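# Park a worn lamp's head over the farthest stable mark

## Task

The lamp has a worn joint that gives way when the lamp is stretched too far or jolted. Bring its head above the numbered mark that lies as far as possible from the lamp's foot while the lamp still holds itself up with no help. The centre of the head must end at a height above the bench roughly equal to the head's width. The foot is loose and must finish exactly where it stands at the start. Finally release the lamp and pull the arms away. It only counts if the lamp keeps this pose unaided, and nothing may be put or knocked off the table.

## Robot and tools

Robot: two 7-joint arms, left_arm and right_arm, each with a parallel two-finger gripper. These names are labels, not image sides.

Frame: all printed gripper poses share one scene frame. Its origin is on the table top midway between the arms, +x points out over the table, +z points up, and left_arm sits toward +y. end_effector_position is in metres and marks the spot between the pads when closed. end_effector_quat_wxyz is the orientation. The fingers point along the gripper's +z and close along its y. Closed fingertips reach about 33 mm past that point, open ones about 9 mm. Closing pushes the tips roughly 24 mm farther out, so leave that gap above surfaces. Printed positions can be off, more so at long reach.

Tool execute_actions: argument actions is a list holding at most one item, plus an optional boolean pictures. An empty list changes nothing, reports the state and includes camera images. An item {"rows": [...], "steps": n} is a motion lasting n control steps (1/30 s each, n from 7 to 15, default 15). There can be 1 to 15 rows. Each row is used for one step, and the last row repeats if rows run out. An item {"steps": n} with no rows is a wait of up to 300 steps, counted from the previous result, and sends nothing new. Images come back only with an empty list or pictures true. A refused call moves nothing.

Row layout: one flat list of exactly 20 numbers covering both arms, even if only one moves. First come left_arm's 7 joint targets, then its gripper position, force_limit and speed. Then come the same 10 values for right_arm. Joint values are absolute target angles in radians, in the same order and convention as the Joint positions line. They are not offsets. Order and stated ranges: waist -2.744 to 2.744, shoulder -1.784 to 1.784, upper arm roll -2.901 to 2.901, elbow -3.042 to -0.152, forearm roll -2.807 to 2.807, wrist pitch 0.544 to 4.517, wrist roll -3.016 to 3.016. A target more than 0.018 rad outside a range, and farther out than the current angle, gets the call refused. True limits may differ by up to 0.018 rad, and a target beyond them is clipped. That can produce a "joint sent to its limit" line, possibly from an earlier motion. Its absence proves nothing.

Motion limits: per step, each joint target is held within a lead of its measured angle. The lead is 0.248 rad for waist, shoulder, upper arm roll and elbow, 0.677 for forearm roll, 0.715 for wrist pitch and 1.54 for wrist roll. If the targets would move the gripper more than 70 mm from where it is, all targets are pulled back proportionally. Large moves therefore need several calls. Arms keep heading for the last row while you think or wait. They give up once everything is nearly still or a step is HELD.

Gripper numbers, all in [-1, 1]. Position: +1 is fully open (140 mm), about -0.8 has the pads touching, and -1 closes until blocked. force_limit: about 14 N at -1, 60 N at 0, 107 N at +1. speed: about 30 mm/s at -1, 140 at 0, 250 at +1. To leave one gripper unchanged, repeat its previous three numbers, because 0 is a real command. To grip, send -1 and confirm object_status is 2. Codes: 0 moving, 1 blocked while opening, 2 blocked while closing, 3 at target or pads met (a thin part may still be held). To squeeze harder during status 2, raise force_limit and also nudge position, e.g. -1 to -0.98. position_measured is in counts, 3 fully open to 230 pads touching, and is not linear.

Result lines: the state line for each arm, plus Joint positions and Joint velocities (rad, rad/s, one block per arm). Joint torques are raw drive outputs with offsets and noise. External joint torques estimate outside load, including friction and held weight, and may read "no reading". HELD marks steps where all or part of your row was not sent. "joint command not followed" means a clearance check altered joint targets; the gripper part still ran. The result is captured 7 steps before the motion ends, and those steps finish before your next call starts. MOTOR HOT warns of heating from holding loads. OVER-TEMPERATURE FAULT means the brakes are on until the motors cool.

Tool zoom_image: camera is one of cam_high (672x504), cam_left_wrist (616x616) or cam_right_wrist (616x616). region is [x0, y0, x1, y1] in pixels of that camera's latest image, with the origin at the top-left and at most 504 by 504. It returns an enlarged view.

Tool finished_scene: argument scene (integer 1 or 2) closes the current scene for good, grades it and gives the next task. Only call it when the lamp is settled, released and the arms are clear.

Avoid: any torque reaching a joint's load limit (waist 35, shoulder 35, upper arm roll 32, elbow 30, forearm roll 12, wrist pitch 12, wrist roll 12 N m) or an outside force of 40 N on an arm, tool or load, since either halts that arm for 10 s. Also avoid arm-on-arm contact, jolting the lamp, dragging its foot, drops, slips, slams and hard pushes.

Each tool is called after "Request:" as name(argument=value, ...), one argument or row to a line, values as JSON.

## Session

Request:
execute_actions(
  actions=[],
)

Scene clock: 0.00 s of 6600.00 s.
left_arm: end_effector_position=(+0.4090, -0.0701, +0.3069) position_measured=3 object_status=3 end_effector_quat_wxyz=(+0.351, -0.466, +0.806, -0.101) | right_arm: end_effector_position=(+0.3888, -0.5566, +0.1503) position_measured=3 object_status=3 end_effector_quat_wxyz=(+0.238, +0.966, -0.104, -0.002)
Joint positions: left_arm=[-1.282  0.238 -0.018 -1.729  0.824  1.998 -0.937] | right_arm=[-0.317 -0.261  0.043 -2.615 -0.642  2.292 -1.117]
Joint velocities: left_arm=[ 0.    -0.001  0.002 -0.001 -0.001  0.001  0.001] | right_arm=[ 0.     0.     0.     0.     0.001 -0.001 -0.001]
Joint torques (N m, as the joint torque sensors report them, + toward a larger angle): no reading
External joint torques (N m, as the arm's controller estimates them; a push from outside toward a larger angle lowers the number): no reading

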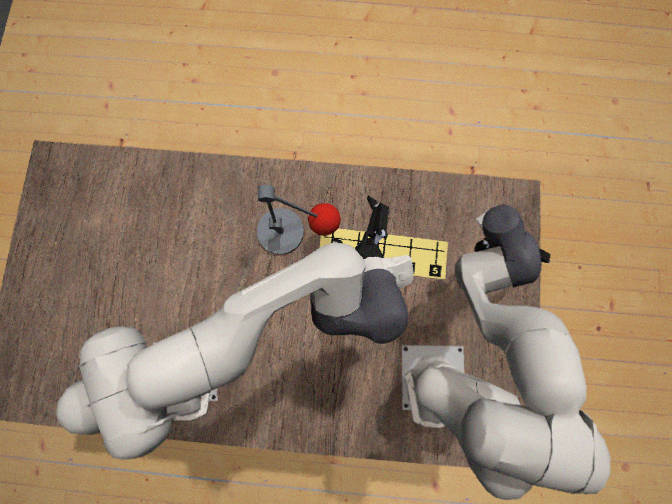

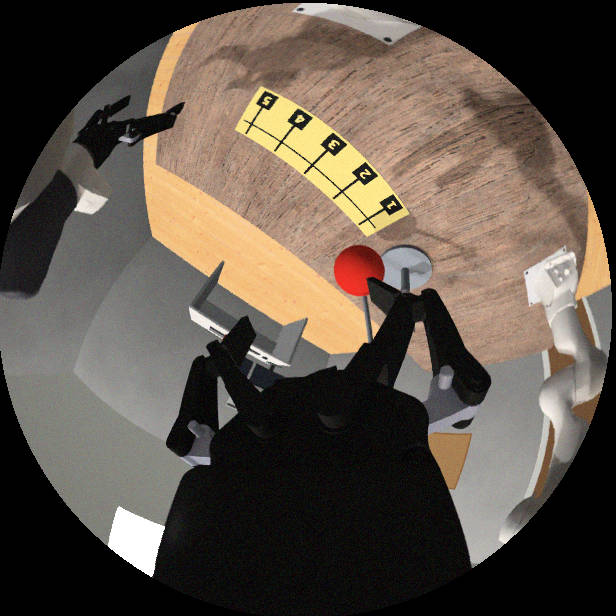

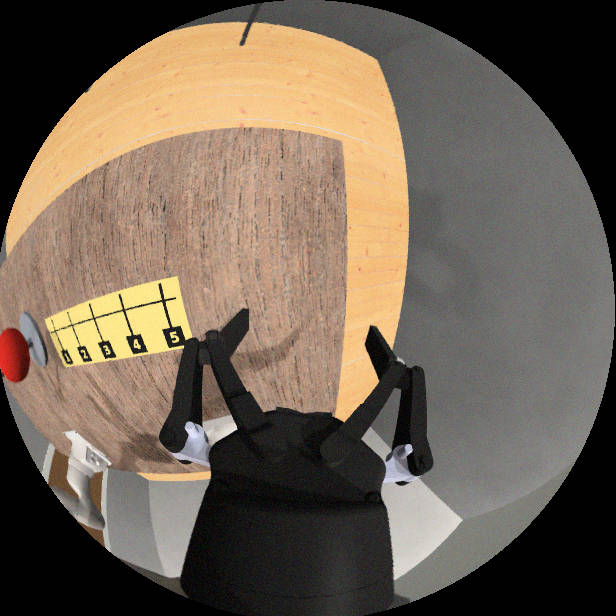

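Request:
execute_actions(
  actions=[
    {"rows":[[-1.28,-0.1,0,-2.0,0,2.0,0.3,0,0,0,-0.2,-0.3,0,-2.2,0,1.9,0.5,1,-0.5,-0.6]],"steps":15},
  ],
)

Request:
execute_actions(
  actions=[
    {"steps":20},
  ],
)

Request:
execute_actions(
  actions=[
    {"rows":[[-1.1,-0.4,0,-2.9,0,3.3,1.571,0,0,0,-0.2,-0.3,0,-2.2,0,1.9,0.7,1,-0.5,-0.6]],"steps":15},
  ],
)

Request:
execute_actions(
  actions=[
    {"steps":50},
  ],
)

Request:
execute_actions(
  actions=[
    {"rows":[[-1.1,0.0,0,-2.97,0,3.95,1.571,0,0,0,0.1,-0.1,0,-1.9,0,1.8,0.72,1,-0.5,-0.6]],"steps":15},
  ],
)

Request:
execute_actions(
  actions=[
    {"steps":15},
  ],
)

Request:
execute_actions(
  actions=[
    {"rows":[[-1.05,0.28,0,-3.0,0,4.25,1.571,0,0,0,0.3,0,0,-1.8,0,1.8,0.75,1,-0.5,-0.6]],"steps":15},
  ],
)

Request:
execute_actions(
  actions=[
    {"rows":[[-1.0,0.45,0,-3.0,0,4.36,1.571,0,0,0,0.45,0.03,0,-1.8,0,1.84,0.76,1,-0.5,-0.6]],"steps":15},
  ],
)

Request:
execute_actions(
  actions=[
    {"rows":[[-0.685,0.45,0,-3.0,0,4.36,1.571,0,0,0,0.6,0.052,0,-1.798,0,1.86,0.77,1,-0.5,-0.6]],"steps":15},
  ],
)

Request:
execute_actions(
  actions=[
    {"steps":20},
  ],
  pictures=true,
)

Scene clock: 1.30 s of 6600.00 s.
left_arm: end_effector_position=(+0.2719, -0.0358, +0.2888) position_measured=55 object_status=0 end_effector_quat_wxyz=(+0.131, -0.404, +0.905, -0.034) | right_arm: end_effector_position=(+0.4647, -0.4732, +0.2633) position_measured=3 object_status=3 end_effector_quat_wxyz=(+0.061, +0.824, -0.561, +0.059)
Joint positions: left_arm=[-1.282 -0.012 -0.007 -1.944  0.285  1.999 -0.482] | right_arm=[-0.221 -0.288  0.008 -2.29  -0.178  2.049 -0.444]
Joint velocities: left_arm=[ 0.006 -0.948  0.042 -0.526 -1.897 -0.002  2.103] | right_arm=[ 0.217 -0.177 -0.069  1.121  1.359 -0.768  2.891]
Joint torques (N m, as the joint torque sensors report them, + toward a larger angle): left_arm=[  1.78 -25.87   2.13  24.69   0.69   2.71   0.73] | right_arm=[  1.11 -20.57  -1.77  18.58   1.41   0.81   0.68]
External joint torques (N m, as the arm's controller estimates them; a push from outside toward a larger angle lowers the number): left_arm=[ 2.04 -1.17  2.43 -0.72 -1.05 -0.1   0.76] | right_arm=[ 1.63 -1.34 -1.14  2.34  1.4  -0.5   0.72]
Steps of this call (steps 1 to 31: nothing new was sent; steps 32 to 39: the first 8 steps of this action). Readings (joint positions | what the end effector reports):
32: left_arm=[-1.282 0.219 -0.017 -1.756 0.769 2.001 -0.890] | right_arm=[-0.300 -0.257 0.034 -2.589 -0.574 2.251 -1.035] | left_arm position_measured=3 object_status=0 | right_arm position_measured=3 object_status=3
33: left_arm=[-1.282 0.190 -0.016 -1.791 0.703 2.000 -0.839] | right_arm=[-0.283 -0.258 0.027 -2.548 -0.496 2.214 -0.946] | left_arm position_measured=9 object_status=0 | right_arm position_measured=3 object_status=3
35: left_arm=[-1.282 0.127 -0.013 -1.852 0.564 1.999 -0.736] | right_arm=[-0.256 -0.268 0.019 -2.461 -0.373 2.154 -0.782] | left_arm position_measured=24 object_status=0 | right_arm position_measured=3 object_status=3
39: the state above

Scene clock: 1.97 s of 6600.00 s.
left_arm: end_effector_position=(+0.2027, -0.0490, +0.3026) position_measured=129 object_status=3 end_effector_quat_wxyz=(+0.019, -0.130, +0.990, -0.047) | right_arm: end_effector_position=(+0.4589, -0.4243, +0.2945) position_measured=3 object_status=3 end_effector_quat_wxyz=(-0.000, -0.500, +0.866, -0.003)
Joint positions: left_arm=[-1.281 -0.101 -0.003 -1.999  0.004  1.999  0.21 ] | right_arm=[-0.202 -0.301  0.002 -2.202 -0.005  1.905  0.39 ]
Joint velocities: left_arm=[-0.    -0.001  0.    -0.002 -0.009  0.001  0.289] | right_arm=[ 0.     0.001  0.     0.001  0.006 -0.018  0.347]
Joint torques (N m, as the joint torque sensors report them, + toward a larger angle): left_arm=[  1.19 -28.19   2.22  24.95  -0.1    2.84   0.43] | right_arm=[  1.49 -22.39  -0.96  25.97   1.89   2.14   0.14]
External joint torques (N m, as the arm's controller estimates them; a push from outside toward a larger angle lowers the number): left_arm=[ 1.14  0.64  2.25  0.4  -0.85  0.13  0.44] | right_arm=[ 1.45 -0.85 -0.73  1.56  1.15 -0.36  0.15]
Kept back: nothing.
Steps of this call (steps 1 to 7: the last 7 steps of your previous action; steps 8 to 20: the robot went on to your last target). Readings (joint positions | what the end effector reports):
1: left_arm=[-1.282 -0.042 -0.005 -1.961 0.219 1.999 -0.403] | right_arm=[-0.214 -0.294 0.006 -2.257 -0.136 2.024 -0.347] | left_arm position_measured=62 object_status=0 | right_arm position_measured=3 object_status=3
2: left_arm=[-1.281 -0.066 -0.004 -1.972 0.166 1.999 -0.330] | right_arm=[-0.210 -0.301 0.005 -2.234 -0.104 2.004 -0.259] | left_arm position_measured=70 object_status=0 | right_arm position_measured=3 object_status=3
4: left_arm=[-1.281 -0.092 -0.003 -1.983 0.097 1.999 -0.207] | right_arm=[-0.205 -0.308 0.004 -2.210 -0.061 1.973 -0.111] | left_arm position_measured=85 object_status=0 | right_arm position_measured=3 object_status=3
8: left_arm=[-1.281 -0.101 -0.003 -1.994 0.034 1.999 -0.028] | right_arm=[-0.202 -0.305 0.002 -2.202 -0.023 1.935 0.104] | left_arm position_measured=116 object_status=0 | right_arm position_measured=3 object_status=3
20: the state above

Scene clock: 2.23 s of 6600.00 s.
left_arm: end_effector_position=(+0.2766, -0.0426, +0.3448) position_measured=129 object_status=3 end_effector_quat_wxyz=(+0.128, +0.008, +0.974, -0.185) | right_arm: end_effector_position=(+0.4582, -0.4241, +0.2943) position_measured=3 object_status=3 end_effector_quat_wxyz=(-0.001, -0.422, +0.907, -0.002)
Joint positions: left_arm=[-1.162 -0.296 -0.004 -2.249  0.004  2.406  0.602] | right_arm=[-0.202 -0.301  0.001 -2.202 -0.004  1.903  0.567]
Joint velocities: left_arm=[ 0.365 -0.671  0.047 -1.136 -0.001  1.887  1.617] | right_arm=[ 0.     0.001 -0.001  0.002 -0.    -0.005  0.424]
Joint torques (N m, as the joint torque sensors report them, + toward a larger angle): left_arm=[ -1.51 -15.85  -1.39  25.67   0.17   3.8    0.67] | right_arm=[  1.38 -22.27  -1.03  26.19   1.86   2.13   0.28]
External joint torques (N m, as the arm's controller estimates them; a push from outside toward a larger angle lowers the number): left_arm=[ 1.04 -1.35  1.62 -0.27 -0.51  0.81  0.72] | right_arm=[ 1.4  -0.65 -0.74  1.77  1.12 -0.35  0.29]
Steps of this call (steps 1 to 8: the first 8 steps of this action). Readings (joint positions | what the end effector reports):
1: left_arm=[-1.270 -0.116 -0.009 -2.024 0.004 2.039 0.255] | right_arm=[-0.202 -0.301 0.001 -2.202 -0.005 1.904 0.420] | left_arm position_measured=129 object_status=3 | right_arm position_measured=3 object_status=3
2: left_arm=[-1.254 -0.140 -0.010 -2.054 0.004 2.082 0.302] | right_arm=[-0.202 -0.301 0.001 -2.202 -0.005 1.904 0.448] | left_arm position_measured=129 object_status=3 | right_arm position_measured=3 object_status=3
4: left_arm=[-1.221 -0.193 -0.009 -2.112 0.004 2.173 0.395] | right_arm=[-0.202 -0.301 0.001 -2.202 -0.005 1.903 0.497] | left_arm position_measured=129 object_status=3 | right_arm position_measured=3 object_status=3
8: the state above

Scene clock: 3.90 s of 6600.00 s.
left_arm: end_effector_position=(+0.2746, +0.0221, +0.2380) position_measured=129 object_status=3 end_effector_quat_wxyz=(+0.347, +0.406, +0.828, -0.173) | right_arm: end_effector_position=(+0.4580, -0.4240, +0.2943) position_measured=3 object_status=3 end_effector_quat_wxyz=(-0.001, -0.363, +0.932, -0.002)
Joint positions: left_arm=[-1.102 -0.398  0.    -2.899  0.002  3.297  1.563] | right_arm=[-0.202 -0.301  0.001 -2.202 -0.004  1.902  0.694]
Joint velocities: left_arm=[ 0.     0.    -0.001 -0.    -0.001  0.     0.015] | right_arm=[-0.001  0.    -0.001 -0.    -0.    -0.     0.003]
Joint torques (N m, as the joint torque sensors report them, + toward a larger angle): left_arm=[  1.23 -15.81   0.6   20.84  -0.12   3.79   0.21] | right_arm=[  1.41 -22.11  -0.92  26.06   1.81   2.14   0.09]
External joint torques (N m, as the arm's controller estimates them; a push from outside toward a larger angle lowers the number): left_arm=[ 1.21 -1.23  0.95  0.05 -0.61  0.36  0.23] | right_arm=[ 1.43 -0.59 -0.62  1.74  1.07 -0.32  0.09]
Kept back: nothing.
Steps of this call (steps 1 to 7: the last 7 steps of your previous action; steps 8 to 50: the robot went on to your last target). Readings (joint positions | what the end effector reports):
1: left_arm=[-1.150 -0.318 -0.003 -2.293 0.004 2.481 0.661] | right_arm=[-0.202 -0.301 0.001 -2.202 -0.004 1.902 0.581] | left_arm position_measured=129 object_status=3 | right_arm position_measured=3 object_status=3
2: left_arm=[-1.139 -0.339 -0.003 -2.342 0.004 2.566 0.724] | right_arm=[-0.202 -0.301 0.001 -2.202 -0.004 1.902 0.592] | left_arm position_measured=129 object_status=3 | right_arm position_measured=3 object_status=3
4: left_arm=[-1.120 -0.375 -0.001 -2.467 0.004 2.776 0.869] | right_arm=[-0.202 -0.301 0.001 -2.202 -0.004 1.902 0.613] | left_arm position_measured=129 object_status=3 | right_arm position_measured=3 object_status=3
8: left_arm=[-1.103 -0.398 0.000 -2.761 0.003 3.065 1.117] | right_arm=[-0.202 -0.301 0.001 -2.202 -0.004 1.902 0.642] | left_arm position_measured=129 object_status=3 | right_arm position_measured=3 object_status=3
50: the state above

Scene clock: 4.17 s of 6600.00 s.
left_arm: end_effector_position=(+0.2664, +0.0329, +0.1410) position_measured=129 object_status=3 end_effector_quat_wxyz=(+0.367, +0.402, +0.819, -0.182) | right_arm: end_effector_position=(+0.5254, -0.2951, +0.3266) position_measured=3 object_status=3 end_effector_quat_wxyz=(+0.009, -0.477, +0.879, -0.006)
Joint positions: left_arm=[-1.101 -0.013  0.    -2.974  0.002  3.805  1.566] | right_arm=[ 0.06  -0.122 -0.    -1.939 -0.004  1.838  0.703]
Joint velocities: left_arm=[ 0.     0.246 -0.002 -0.017  0.001  0.829  0.007] | right_arm=[ 0.653  0.325  0.171  0.497  0.021 -0.186  0.037]
Joint torques (N m, as the joint torque sensors report them, + toward a larger angle): left_arm=[  0.75 -25.99   0.5   16.66  -0.31   4.74   0.22] | right_arm=[ -8.2  -31.43  -9.25  23.35   1.19   1.34   0.12]
External joint torques (N m, as the arm's controller estimates them; a push from outside toward a larger angle lowers the number): left_arm=[ 0.78  0.61  0.53 -0.25 -0.45  0.6   0.24] | right_arm=[ 1.21 -0.31  0.6   1.33  1.09 -0.41  0.1 ]
Steps of this call (steps 1 to 8: the first 8 steps of this action). Readings (joint positions | what the end effector reports):
1: left_arm=[-1.101 -0.357 0.000 -2.904 0.002 3.398 1.564] | right_arm=[-0.175 -0.279 -0.011 -2.170 -0.005 1.889 0.695] | left_arm position_measured=129 object_status=3 | right_arm position_measured=3 object_status=3
2: left_arm=[-1.101 -0.284 0.000 -2.916 0.002 3.501 1.564] | right_arm=[-0.141 -0.249 -0.015 -2.128 -0.005 1.882 0.696] | left_arm position_measured=129 object_status=3 | right_arm position_measured=3 object_status=3
4: left_arm=[-1.101 -0.135 0.000 -2.944 0.002 3.647 1.565] | right_arm=[-0.069 -0.199 -0.014 -2.057 -0.005 1.869 0.698] | left_arm position_measured=129 object_status=3 | right_arm position_measured=3 object_status=3
8: the state above

Scene clock: 4.67 s of 6600.00 s.
left_arm: end_effector_position=(+0.2765, +0.0196, +0.1780) position_measured=129 object_status=3 end_effector_quat_wxyz=(+0.418, +0.390, +0.794, -0.207) | right_arm: end_effector_position=(+0.5233, -0.2726, +0.3302) position_measured=3 object_status=3 end_effector_quat_wxyz=(+0.001, -0.491, +0.871, -0.002)
Joint positions: left_arm=[-1.101 -0.002  0.    -2.971  0.002  3.94   1.567] | right_arm=[ 0.1   -0.101  0.001 -1.902 -0.003  1.804  0.713]
Joint velocities: left_arm=[ 0.    -0.    -0.002  0.001 -0.001  0.043  0.002] | right_arm=[ 0.001  0.001 -0.001  0.001 -0.001 -0.012  0.007]
Joint torques (N m, as the joint torque sensors report them, + toward a larger angle): left_arm=[  1.38 -19.06  -0.65  14.28  -0.39   3.8    0.29] | right_arm=[ -0.07 -29.25  -0.87  26.34   1.51   2.16   0.25]
External joint torques (N m, as the arm's controller estimates them; a push from outside toward a larger angle lowers the number): left_arm=[ 1.44  1.43 -0.59  1.51 -0.54  0.45  0.31] | right_arm=[-0.13 -0.7  -0.84  2.    0.74 -0.3   0.25]
Kept back: nothing.
Steps of this call (steps 1 to 7: the last 7 steps of your previous action; steps 8 to 15: the robot went on to your last target). Readings (joint positions | what the end effector reports):
1: left_arm=[-1.101 -0.007 0.000 -2.974 0.002 3.830 1.566] | right_arm=[0.078 -0.114 0.005 -1.926 -0.003 1.832 0.704] | left_arm position_measured=129 object_status=3 | right_arm position_measured=3 object_status=3
2: left_arm=[-1.101 -0.005 0.000 -2.974 0.002 3.851 1.566] | right_arm=[0.090 -0.109 0.008 -1.918 -0.003 1.827 0.705] | left_arm position_measured=129 object_status=3 | right_arm position_measured=3 object_status=3
4: left_arm=[-1.101 -0.003 0.000 -2.972 0.002 3.883 1.567] | right_arm=[0.099 -0.104 0.009 -1.909 -0.003 1.819 0.707] | left_arm position_measured=129 object_status=3 | right_arm position_measured=3 object_status=3
8: left_arm=[-1.101 -0.003 0.000 -2.971 0.002 3.918 1.567] | right_arm=[0.100 -0.102 0.003 -1.903 -0.003 1.810 0.710] | left_arm position_measured=129 object_status=3 | right_arm position_measured=3 object_status=3
15: the state above

Scene clock: 4.93 s of 6600.00 s.
left_arm: end_effector_position=(+0.2692, +0.0675, +0.0954) position_measured=129 object_status=3 end_effector_quat_wxyz=(+0.395, +0.378, +0.816, -0.185) | right_arm: end_effector_position=(+0.5223, -0.1597, +0.3206) position_measured=3 object_status=3 end_effector_quat_wxyz=(-0.003, -0.569, +0.822, -0.001)
Joint positions: left_arm=[-1.053  0.273 -0.001 -3.002  0.002  4.179  1.568] | right_arm=[ 0.294 -0.003  0.008 -1.81  -0.002  1.802  0.729]
Joint velocities: left_arm=[ 0.02   0.085  0.001 -0.001  0.001  0.402 -0.   ] | right_arm=[ 0.243  0.111  0.068  0.062  0.004 -0.006  0.051]
Joint torques (N m, as the joint torque sensors report them, + toward a larger angle): left_arm=[  2.27 -23.78   1.82   8.56  -0.76   3.88   0.33] | right_arm=[ -7.47 -36.95  -8.18  28.67   1.27   2.25   0.17]
External joint torques (N m, as the arm's controller estimates them; a push from outside toward a larger angle lowers the number): left_arm=[ 2.44  1.27  1.74  1.18 -0.68  0.37  0.36] | right_arm=[ 2.   -0.65  1.18  2.46  1.1  -0.31  0.16]
Steps of this call (steps 1 to 8: the first 8 steps of this action). Readings (joint positions | what the end effector reports):
1: left_arm=[-1.090 0.040 -0.003 -2.967 0.002 3.995 1.567] | right_arm=[0.124 -0.090 -0.011 -1.886 -0.003 1.802 0.714] | left_arm position_measured=129 object_status=3 | right_arm position_measured=3 object_status=3
2: left_arm=[-1.077 0.112 -0.002 -2.970 0.002 4.042 1.567] | right_arm=[0.153 -0.073 -0.016 -1.866 -0.003 1.802 0.716] | left_arm position_measured=129 object_status=3 | right_arm position_measured=3 object_status=3
4: left_arm=[-1.061 0.218 -0.001 -2.991 0.002 4.104 1.567] | right_arm=[0.217 -0.041 -0.013 -1.834 -0.003 1.802 0.721] | left_arm position_measured=129 object_status=3 | right_arm position_measured=3 object_status=3
8: the state above

Scene clock: 5.43 s of 6600.00 s.
left_arm: end_effector_position=(+0.2714, +0.1016, +0.0573) position_measured=129 object_status=3 end_effector_quat_wxyz=(+0.391, +0.359, +0.830, -0.171) | right_arm: end_effector_position=(+0.4942, -0.0743, +0.3085) position_measured=3 object_status=3 end_effector_quat_wxyz=(-0.001, -0.625, +0.781, -0.001)
Joint positions: left_arm=[-1.003  0.445 -0.001 -3.002  0.002  4.329  1.568] | right_arm=[ 0.451  0.031  0.008 -1.8   -0.002  1.83   0.747]
Joint velocities: left_arm=[ 0.021  0.05  -0.001  0.001  0.     0.165  0.   ] | right_arm=[ 0.103  0.01   0.008 -0.    -0.001  0.045  0.024]
Joint torques (N m, as the joint torque sensors report them, + toward a larger angle): left_arm=[  1.33 -23.95   1.58   4.16  -0.75   3.9    0.29] | right_arm=[ -5.65 -35.8   -4.94  25.03   1.31   2.91   0.3 ]
External joint torques (N m, as the arm's controller estimates them; a push from outside toward a larger angle lowers the number): left_arm=[ 1.51  1.57  1.36  0.96 -0.54  0.42  0.31] | right_arm=[ 1.29 -0.88  1.77 -0.47  1.    0.39  0.29]
Steps of this call (steps 1 to 7: the last 7 steps of your previous action; steps 8 to 15: the first 8 steps of this action). Readings (joint positions | what the end effector reports):
8: left_arm=[-1.041 0.308 -0.003 -2.995 0.002 4.256 1.568] | right_arm=[0.323 0.003 -0.011 -1.801 -0.003 1.806 0.739] | left_arm position_measured=129 object_status=3 | right_arm position_measured=3 object_status=3
9: left_arm=[-1.027 0.354 -0.003 -2.993 0.002 4.274 1.568] | right_arm=[0.350 0.008 -0.015 -1.800 -0.003 1.812 0.740] | left_arm position_measured=129 object_status=3 | right_arm position_measured=3 object_status=3
11: left_arm=[-1.011 0.415 -0.001 -2.999 0.002 4.299 1.568] | right_arm=[0.404 0.020 -0.008 -1.800 -0.003 1.821 0.743] | left_arm position_measured=129 object_status=3 | right_arm position_measured=3 object_status=3
15: the state above

Scene clock: 5.93 s of 6600.00 s.
left_arm: end_effector_position=(+0.3617, +0.2093, +0.0642) position_measured=129 object_status=3 end_effector_quat_wxyz=(+0.423, +0.233, +0.868, -0.114) | right_arm: end_effector_position=(+0.4513, +0.0014, +0.2990) position_measured=3 object_status=3 end_effector_quat_wxyz=(+0.001, -0.677, +0.736, -0.001)
Joint positions: left_arm=[-0.713  0.448  0.003 -3.     0.001  4.355  1.568] | right_arm=[ 0.601  0.053  0.009 -1.798 -0.002  1.853  0.759]
Joint velocities: left_arm=[ 0.417  0.001  0.024 -0.    -0.018  0.015  0.001] | right_arm=[ 0.108  0.007  0.013  0.    -0.     0.027  0.02 ]
Joint torques (N m, as the joint torque sensors report them, + toward a larger angle): left_arm=[ -4.16 -23.28  -1.9    3.13   0.16   3.94   0.36] | right_arm=[ -6.03 -35.94  -6.09  25.2    1.35   2.77   0.12]
External joint torques (N m, as the arm's controller estimates them; a push from outside toward a larger angle lowers the number): left_arm=[ 1.16  1.15  2.14  0.58 -0.72  0.54  0.39] | right_arm=[ 1.   -0.81  0.6  -0.04  1.03  0.25  0.12]
Steps of this call (steps 1 to 7: the last 7 steps of your previous action; steps 8 to 15: the first 8 steps of this action). Readings (joint positions | what the end effector reports):
8: left_arm=[-0.970 0.448 -0.010 -3.001 0.006 4.351 1.568] | right_arm=[0.473 0.033 -0.012 -1.799 -0.002 1.839 0.752] | left_arm position_measured=129 object_status=3 | right_arm position_measured=3 object_status=3
9: left_arm=[-0.927 0.448 -0.010 -3.001 0.006 4.351 1.568] | right_arm=[0.499 0.036 -0.016 -1.799 -0.002 1.842 0.754] | left_arm position_measured=129 object_status=3 | right_arm position_measured=3 object_status=3
11: left_arm=[-0.838 0.448 -0.007 -3.000 0.005 4.352 1.568] | right_arm=[0.553 0.045 -0.008 -1.798 -0.002 1.848 0.756] | left_arm position_measured=129 object_status=3 | right_arm position_measured=3 object_status=3
15: the state above

Scene clock: 6.60 s of 6600.00 s.
left_arm: end_effector_position=(+0.3680, +0.2201, +0.0648) position_measured=129 object_status=3 end_effector_quat_wxyz=(+0.425, +0.221, +0.871, -0.109) | right_arm: end_effector_position=(+0.4551, -0.0009, +0.2994) position_measured=3 object_status=3 end_effector_quat_wxyz=(+0.003, -0.673, +0.740, -0.001)
Joint positions: left_arm=[-0.687  0.448  0.003 -3.     0.     4.357  1.568] | right_arm=[ 0.601  0.053  0.001 -1.798 -0.002  1.858  0.764]
Joint velocities: left_arm=[ 0.001 -0.001 -0.     0.     0.     0.001 -0.001] | right_arm=[ 0.     0.     0.001  0.    -0.001  0.001  0.002]
Joint torques (N m, as the joint torque sensors report them, + toward a larger angle): left_arm=[  1.49 -22.9   -0.25   2.05  -0.36   3.78   0.25] | right_arm=[ -0.61 -35.69  -0.58  25.09   1.35   2.73   0.21]
External joint torques (N m, as the arm's controller estimates them; a push from outside toward a larger angle lowers the number): left_arm=[ 1.5   1.71 -0.67 -0.61 -0.11  0.37  0.27] | right_arm=[-0.58 -1.8  -0.61  0.73  0.6   0.27  0.21]
Kept back: nothing.
Steps of this call (steps 1 to 7: the last 7 steps of your previous action; steps 8 to 20: the robot went on to your last target). Readings (joint positions | what the end effector reports):
1: left_arm=[-0.702 0.448 0.003 -3.000 0.000 4.355 1.568] | right_arm=[0.603 0.053 0.009 -1.798 -0.002 1.854 0.760] | left_arm position_measured=129 object_status=3 | right_arm position_measured=3 object_status=3
2: left_arm=[-0.696 0.448 0.003 -3.000 0.000 4.355 1.568] | right_arm=[0.603 0.053 0.008 -1.798 -0.002 1.855 0.760] | left_arm position_measured=129 object_status=3 | right_arm position_measured=3 object_status=3
4: left_arm=[-0.690 0.448 0.003 -3.000 0.000 4.356 1.568] | right_arm=[0.603 0.053 0.004 -1.798 -0.002 1.856 0.761] | left_arm position_measured=129 object_status=3 | right_arm position_measured=3 object_status=3
8: left_arm=[-0.687 0.448 0.003 -3.000 0.000 4.357 1.568] | right_arm=[0.601 0.053 0.001 -1.798 -0.002 1.857 0.762] | left_arm position_measured=129 object_status=3 | right_arm position_measured=3 object_status=3
20: the state above

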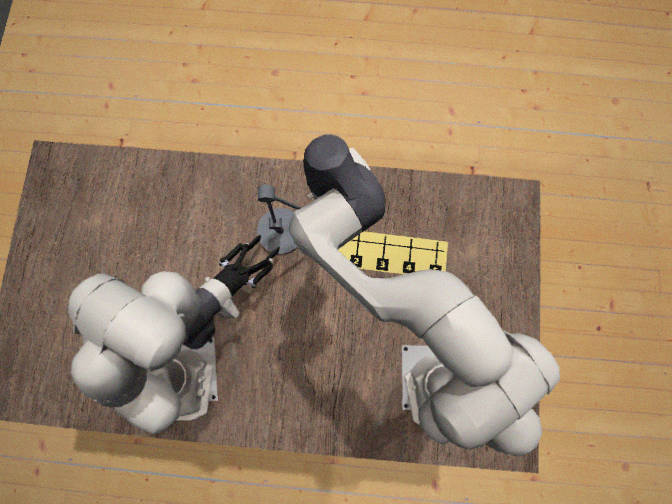

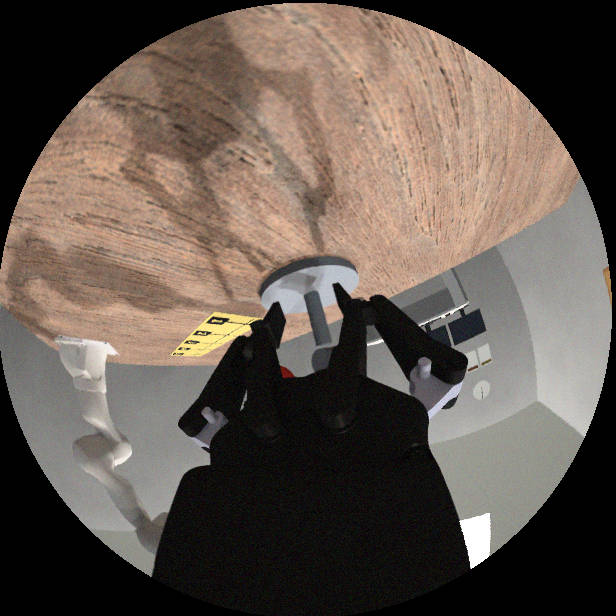

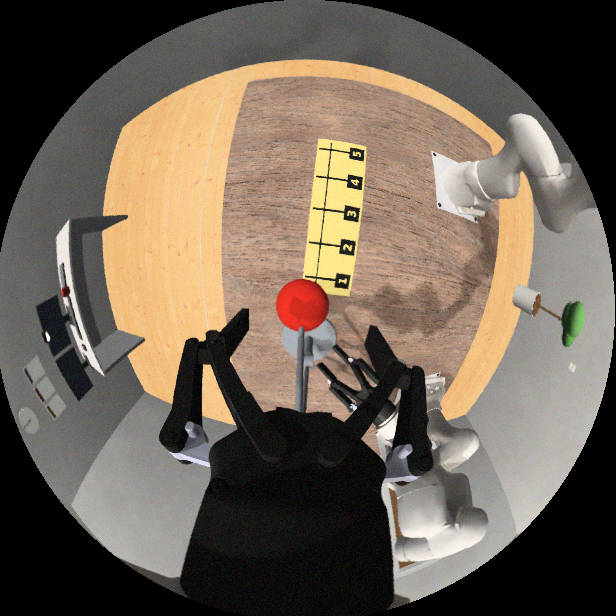

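Request:
execute_actions(
  actions=[
    {"rows":[[-0.68,0.53,0,-2.93,0,4.42,1.571,0,0,0,0.61,0.11,0,-1.83,0,1.97,0.77,1,-0.5,-0.6]],"steps":12},
  ],
)

Request:
execute_actions(
  actions=[
    {"rows":[[-0.68,0.585,0,-2.86,0,4.42,1.571,0,0,0,0.618,0.165,0,-1.87,0,2.06,0.77,1,-0.5,-0.6]],"steps":12},
  ],
)

Request:
execute_actions(
  actions=[
    {"rows":[[-0.68,0.608,0,-2.8,0,4.38,1.571,0,0,0,0.623,0.212,0,-1.892,0,2.12,0.77,1,-0.5,-0.6]],"steps":12},
  ],
)

Request:
execute_actions(
  actions=[
    {"rows":[[-0.68,0.622,0,-2.735,0,4.33,1.571,0,0,0,0.626,0.255,0,-1.91,0,2.168,0.77,1,-0.5,-0.6]],"steps":15},
  ],
)

Request:
execute_actions(
  actions=[
    {"steps":15},
  ],
  pictures=true,
)

Scene clock: 7.30 s of 6600.00 s.
left_arm: end_effector_position=(+0.3832, +0.2142, +0.0578) position_measured=129 object_status=3 end_effector_quat_wxyz=(+0.437, +0.218, +0.866, -0.111) | right_arm: end_effector_position=(+0.4614, +0.0080, +0.2648) position_measured=3 object_status=3 end_effector_quat_wxyz=(+0.001, -0.675, +0.738, -0.001)
Joint positions: left_arm=[-0.682  0.518  0.002 -2.94   0.     4.394  1.568] | right_arm=[ 0.607  0.101  0.001 -1.824 -0.002  1.927  0.765]
Joint velocities: left_arm=[ 0.008  0.148 -0.     0.116  0.001  0.133 -0.002] | right_arm=[ 0.017  0.264  0.    -0.131  0.001  0.229 -0.001]
Joint torques (N m, as the joint torque sensors report them, + toward a larger angle): left_arm=[  1.68 -26.29  -0.04   2.7   -0.4    4.     0.32] | right_arm=[  1.06 -44.57  -0.1   27.13   1.32   3.2    0.14]
External joint torques (N m, as the arm's controller estimates them; a push from outside toward a larger angle lowers the number): left_arm=[ 1.79  1.68 -0.46  0.82 -0.12  0.43  0.35] | right_arm=[ 1.57 -1.05  0.33 -1.45  0.56  0.32  0.13]
Steps of this call (steps 1 to 15: the robot went on to your last target; step 16: nothing new was sent; steps 17 to 21: the first 5 steps of this action). Readings (joint positions | what the end effector reports):
17: left_arm=[-0.685 0.464 0.002 -2.985 0.000 4.368 1.568] | right_arm=[0.603 0.056 0.001 -1.802 -0.002 1.876 0.765] | left_arm position_measured=129 object_status=3 | right_arm position_measured=3 object_status=3
18: left_arm=[-0.684 0.487 0.002 -2.965 0.000 4.377 1.568] | right_arm=[0.604 0.067 0.001 -1.807 -0.002 1.894 0.765] | left_arm position_measured=129 object_status=3 | right_arm position_measured=3 object_status=3
20: left_arm=[-0.683 0.512 0.002 -2.945 0.000 4.389 1.568] | right_arm=[0.607 0.091 0.001 -1.819 -0.002 1.918 0.765] | left_arm position_measured=129 object_status=3 | right_arm position_measured=3 object_status=3
21: the state above

Scene clock: 7.70 s of 6600.00 s.
left_arm: end_effector_position=(+0.4024, +0.2042, +0.0541) position_measured=129 object_status=3 end_effector_quat_wxyz=(+0.451, +0.216, +0.858, -0.114) | right_arm: end_effector_position=(+0.4662, +0.0174, +0.2219) position_measured=3 object_status=3 end_effector_quat_wxyz=(+0.001, -0.677, +0.736, -0.001)
Joint positions: left_arm=[-0.681  0.576  0.002 -2.87   0.     4.415  1.568] | right_arm=[ 0.615  0.157 -0.    -1.862 -0.002  2.021  0.765]
Joint velocities: left_arm=[ 0.001  0.099 -0.     0.124  0.     0.011 -0.001] | right_arm=[ 0.023  0.257  0.    -0.146  0.001  0.205  0.001]
Joint torques (N m, as the joint torque sensors report them, + toward a larger angle): left_arm=[  0.78 -27.06   0.11   2.58  -0.45   3.89   0.27] | right_arm=[  1.17 -45.33   0.5   27.11   1.3    3.3    0.17]
External joint torques (N m, as the arm's controller estimates them; a push from outside toward a larger angle lowers the number): left_arm=[ 0.7   1.84 -0.51  0.83 -0.15  0.38  0.29] | right_arm=[ 1.88 -0.35  1.06 -1.34  0.56  0.33  0.16]
Steps of this call (steps 1 to 7: the last 7 steps of your previous action; steps 8 to 12: the first 5 steps of this action). Readings (joint positions | what the end effector reports):
8: left_arm=[-0.681 0.539 0.002 -2.917 0.000 4.414 1.568] | right_arm=[0.609 0.115 -0.000 -1.836 -0.002 1.975 0.765] | left_arm position_measured=129 object_status=3 | right_arm position_measured=3 object_status=3
9: left_arm=[-0.681 0.555 0.002 -2.897 0.000 4.414 1.568] | right_arm=[0.611 0.124 -0.000 -1.843 -0.002 1.991 0.765] | left_arm position_measured=129 object_status=3 | right_arm position_measured=3 object_status=3
11: left_arm=[-0.681 0.572 0.002 -2.875 0.000 4.414 1.568] | right_arm=[0.614 0.147 -0.000 -1.857 -0.002 2.013 0.765] | left_arm position_measured=129 object_status=3 | right_arm position_measured=3 object_status=3
12: the state above

Scene clock: 8.10 s of 6600.00 s.
left_arm: end_effector_position=(+0.4211, +0.1942, +0.0516) position_measured=129 object_status=3 end_effector_quat_wxyz=(+0.458, +0.215, +0.855, -0.116) | right_arm: end_effector_position=(+0.4691, +0.0238, +0.1878) position_measured=3 object_status=3 end_effector_quat_wxyz=(+0.000, -0.679, +0.734, -0.001)
Joint positions: left_arm=[-0.681  0.602  0.002 -2.808  0.     4.396  1.568] | right_arm=[ 0.62   0.205 -0.    -1.887 -0.002  2.092  0.765]
Joint velocities: left_arm=[ 0.     0.033  0.     0.113 -0.    -0.076 -0.001] | right_arm=[ 0.014  0.202 -0.    -0.095 -0.     0.14   0.001]
Joint torques (N m, as the joint torque sensors report them, + toward a larger angle): left_arm=[  1.94 -27.04  -0.37   1.92  -0.41   2.87   0.34] | right_arm=[  0.62 -44.84   0.58  25.57   1.29   3.07   0.13]
External joint torques (N m, as the arm's controller estimates them; a push from outside toward a larger angle lowers the number): left_arm=[ 1.9   2.04 -0.98 -0.25 -0.16 -0.52  0.36] | right_arm=[ 1.13 -0.68  0.88 -1.32  0.58  0.23  0.13]
Steps of this call (steps 1 to 7: the last 7 steps of your previous action; steps 8 to 12: the first 5 steps of this action). Readings (joint positions | what the end effector reports):
8: left_arm=[-0.681 0.588 0.002 -2.850 0.000 4.412 1.568] | right_arm=[0.617 0.171 -0.000 -1.872 -0.002 2.060 0.765] | left_arm position_measured=129 object_status=3 | right_arm position_measured=3 object_status=3
9: left_arm=[-0.681 0.595 0.002 -2.833 0.000 4.406 1.568] | right_arm=[0.618 0.178 -0.000 -1.875 -0.002 2.072 0.765] | left_arm position_measured=129 object_status=3 | right_arm position_measured=3 object_status=3
11: left_arm=[-0.681 0.601 0.002 -2.813 0.000 4.398 1.568] | right_arm=[0.620 0.197 -0.000 -1.883 -0.002 2.087 0.765] | left_arm position_measured=129 object_status=3 | right_arm position_measured=3 object_status=3
12: the state above

Scene clock: 8.60 s of 6600.00 s.
left_arm: end_effector_position=(+0.4432, +0.1823, +0.0479) position_measured=129 object_status=3 end_effector_quat_wxyz=(+0.460, +0.215, +0.854, -0.116) | right_arm: end_effector_position=(+0.4682, +0.0258, +0.1503) position_measured=3 object_status=3 end_effector_quat_wxyz=(-0.007, -0.681, +0.733, -0.001)
Joint positions: left_arm=[-0.681  0.619  0.002 -2.738  0.     4.344  1.568] | right_arm=[ 0.624  0.258 -0.    -1.91  -0.002  2.154  0.765]
Joint velocities: left_arm=[ 0.001  0.012 -0.002  0.023  0.    -0.067  0.001] | right_arm=[-0.001  0.026  0.001 -0.011  0.001  0.062  0.   ]
Joint torques (N m, as the joint torque sensors report them, + toward a larger angle): left_arm=[  1.21 -28.82   0.     5.67  -0.28   2.94   0.42] | right_arm=[  1.61 -43.67   0.64  23.74   1.23   2.92   0.17]
External joint torques (N m, as the arm's controller estimates them; a push from outside toward a larger angle lowers the number): left_arm=[ 1.24  2.   -0.54  1.37 -0.1  -0.44  0.44] | right_arm=[ 1.71 -0.75  0.5  -1.42  0.55  0.23  0.17]
Steps of this call (steps 1 to 7: the last 7 steps of your previous action; steps 8 to 15: the first 8 steps of this action). Readings (joint positions | what the end effector reports):
8: left_arm=[-0.681 0.610 0.002 -2.789 0.000 4.378 1.568] | right_arm=[0.621 0.217 -0.000 -1.893 -0.002 2.121 0.765] | left_arm position_measured=129 object_status=3 | right_arm position_measured=3 object_status=3
9: left_arm=[-0.681 0.615 0.002 -2.771 0.000 4.369 1.568] | right_arm=[0.622 0.224 -0.000 -1.895 -0.002 2.130 0.765] | left_arm position_measured=129 object_status=3 | right_arm position_measured=3 object_status=3
11: left_arm=[-0.681 0.617 0.002 -2.749 0.000 4.357 1.568] | right_arm=[0.623 0.241 -0.000 -1.902 -0.002 2.142 0.765] | left_arm position_measured=129 object_status=3 | right_arm position_measured=3 object_status=3
15: the state above

Scene clock: 9.10 s of 6600.00 s.
left_arm: end_effector_position=(+0.4426, +0.1827, +0.0444) position_measured=129 object_status=3 end_effector_quat_wxyz=(+0.455, +0.215, +0.856, -0.115) | right_arm: end_effector_position=(+0.4712, +0.0283, +0.1522) position_measured=3 object_status=3 end_effector_quat_wxyz=(-0.000, -0.681, +0.733, -0.001)
Joint positions: left_arm=[-0.681  0.62   0.002 -2.736  0.     4.334  1.568] | right_arm=[ 0.624  0.256 -0.    -1.91  -0.002  2.165  0.765]
Joint velocities: left_arm=[ 0.     0.001 -0.001  0.001  0.    -0.003 -0.002] | right_arm=[-0.001  0.001 -0.001  0.001 -0.001  0.004 -0.001]
Joint torques (N m, as the joint torque sensors report them, + toward a larger angle): left_arm=[  1.2  -29.43  -0.41   5.49  -0.28   2.95   0.29] | right_arm=[  1.48 -41.65   0.96  23.71   1.19   2.73   0.11]
External joint torques (N m, as the arm's controller estimates them; a push from outside toward a larger angle lowers the number): left_arm=[ 1.24  1.54 -0.94  0.85 -0.11 -0.42  0.32] | right_arm=[ 1.58 -2.14  0.83  0.45  0.54  0.28  0.11]
Kept back: nothing.
Steps of this call (steps 1 to 7: the last 7 steps of your previous action; steps 8 to 15: the robot went on to your last target). Readings (joint positions | what the end effector reports):
1: left_arm=[-0.681 0.619 0.002 -2.737 0.000 4.342 1.568] | right_arm=[0.624 0.258 -0.000 -1.910 -0.002 2.156 0.765] | left_arm position_measured=129 object_status=3 | right_arm position_measured=3 object_status=3
2: left_arm=[-0.681 0.619 0.002 -2.737 0.000 4.340 1.568] | right_arm=[0.624 0.258 -0.000 -1.910 -0.002 2.158 0.765] | left_arm position_measured=129 object_status=3 | right_arm position_measured=3 object_status=3
4: left_arm=[-0.681 0.620 0.002 -2.737 0.000 4.338 1.568] | right_arm=[0.624 0.257 -0.000 -1.910 -0.002 2.160 0.765] | left_arm position_measured=129 object_status=3 | right_arm position_measured=3 object_status=3
8: left_arm=[-0.681 0.620 0.002 -2.737 0.000 4.335 1.568] | right_arm=[0.624 0.256 -0.000 -1.910 -0.002 2.164 0.765] | left_arm position_measured=129 object_status=3 | right_arm position_measured=3 object_status=3
15: the state above

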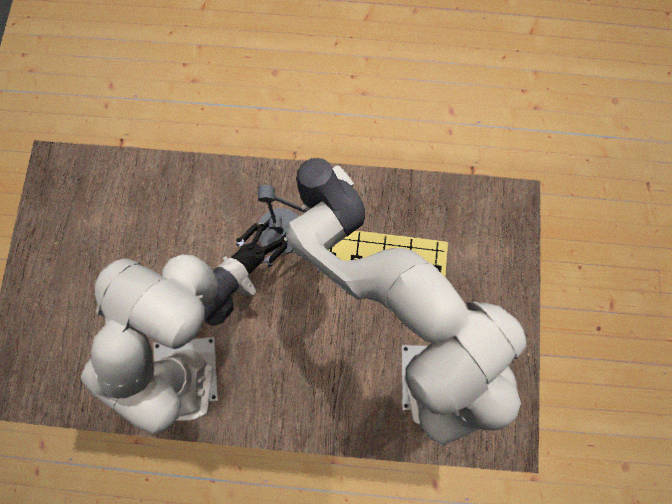

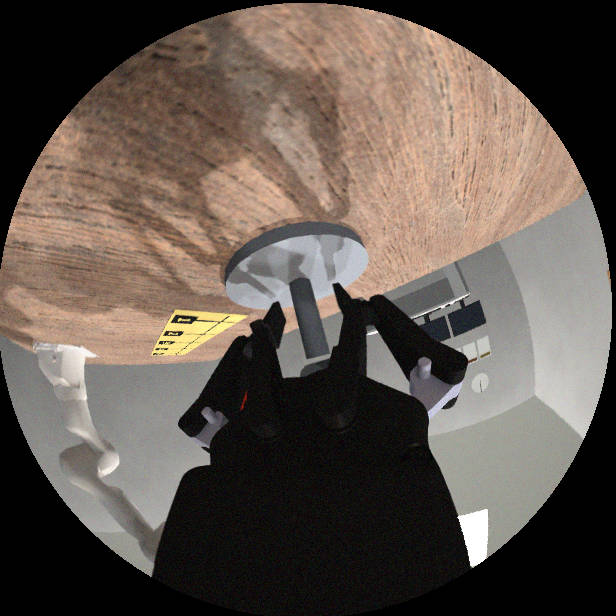

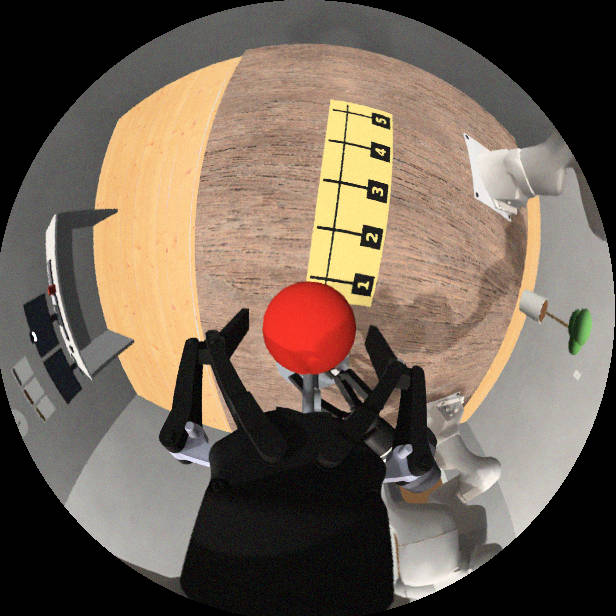

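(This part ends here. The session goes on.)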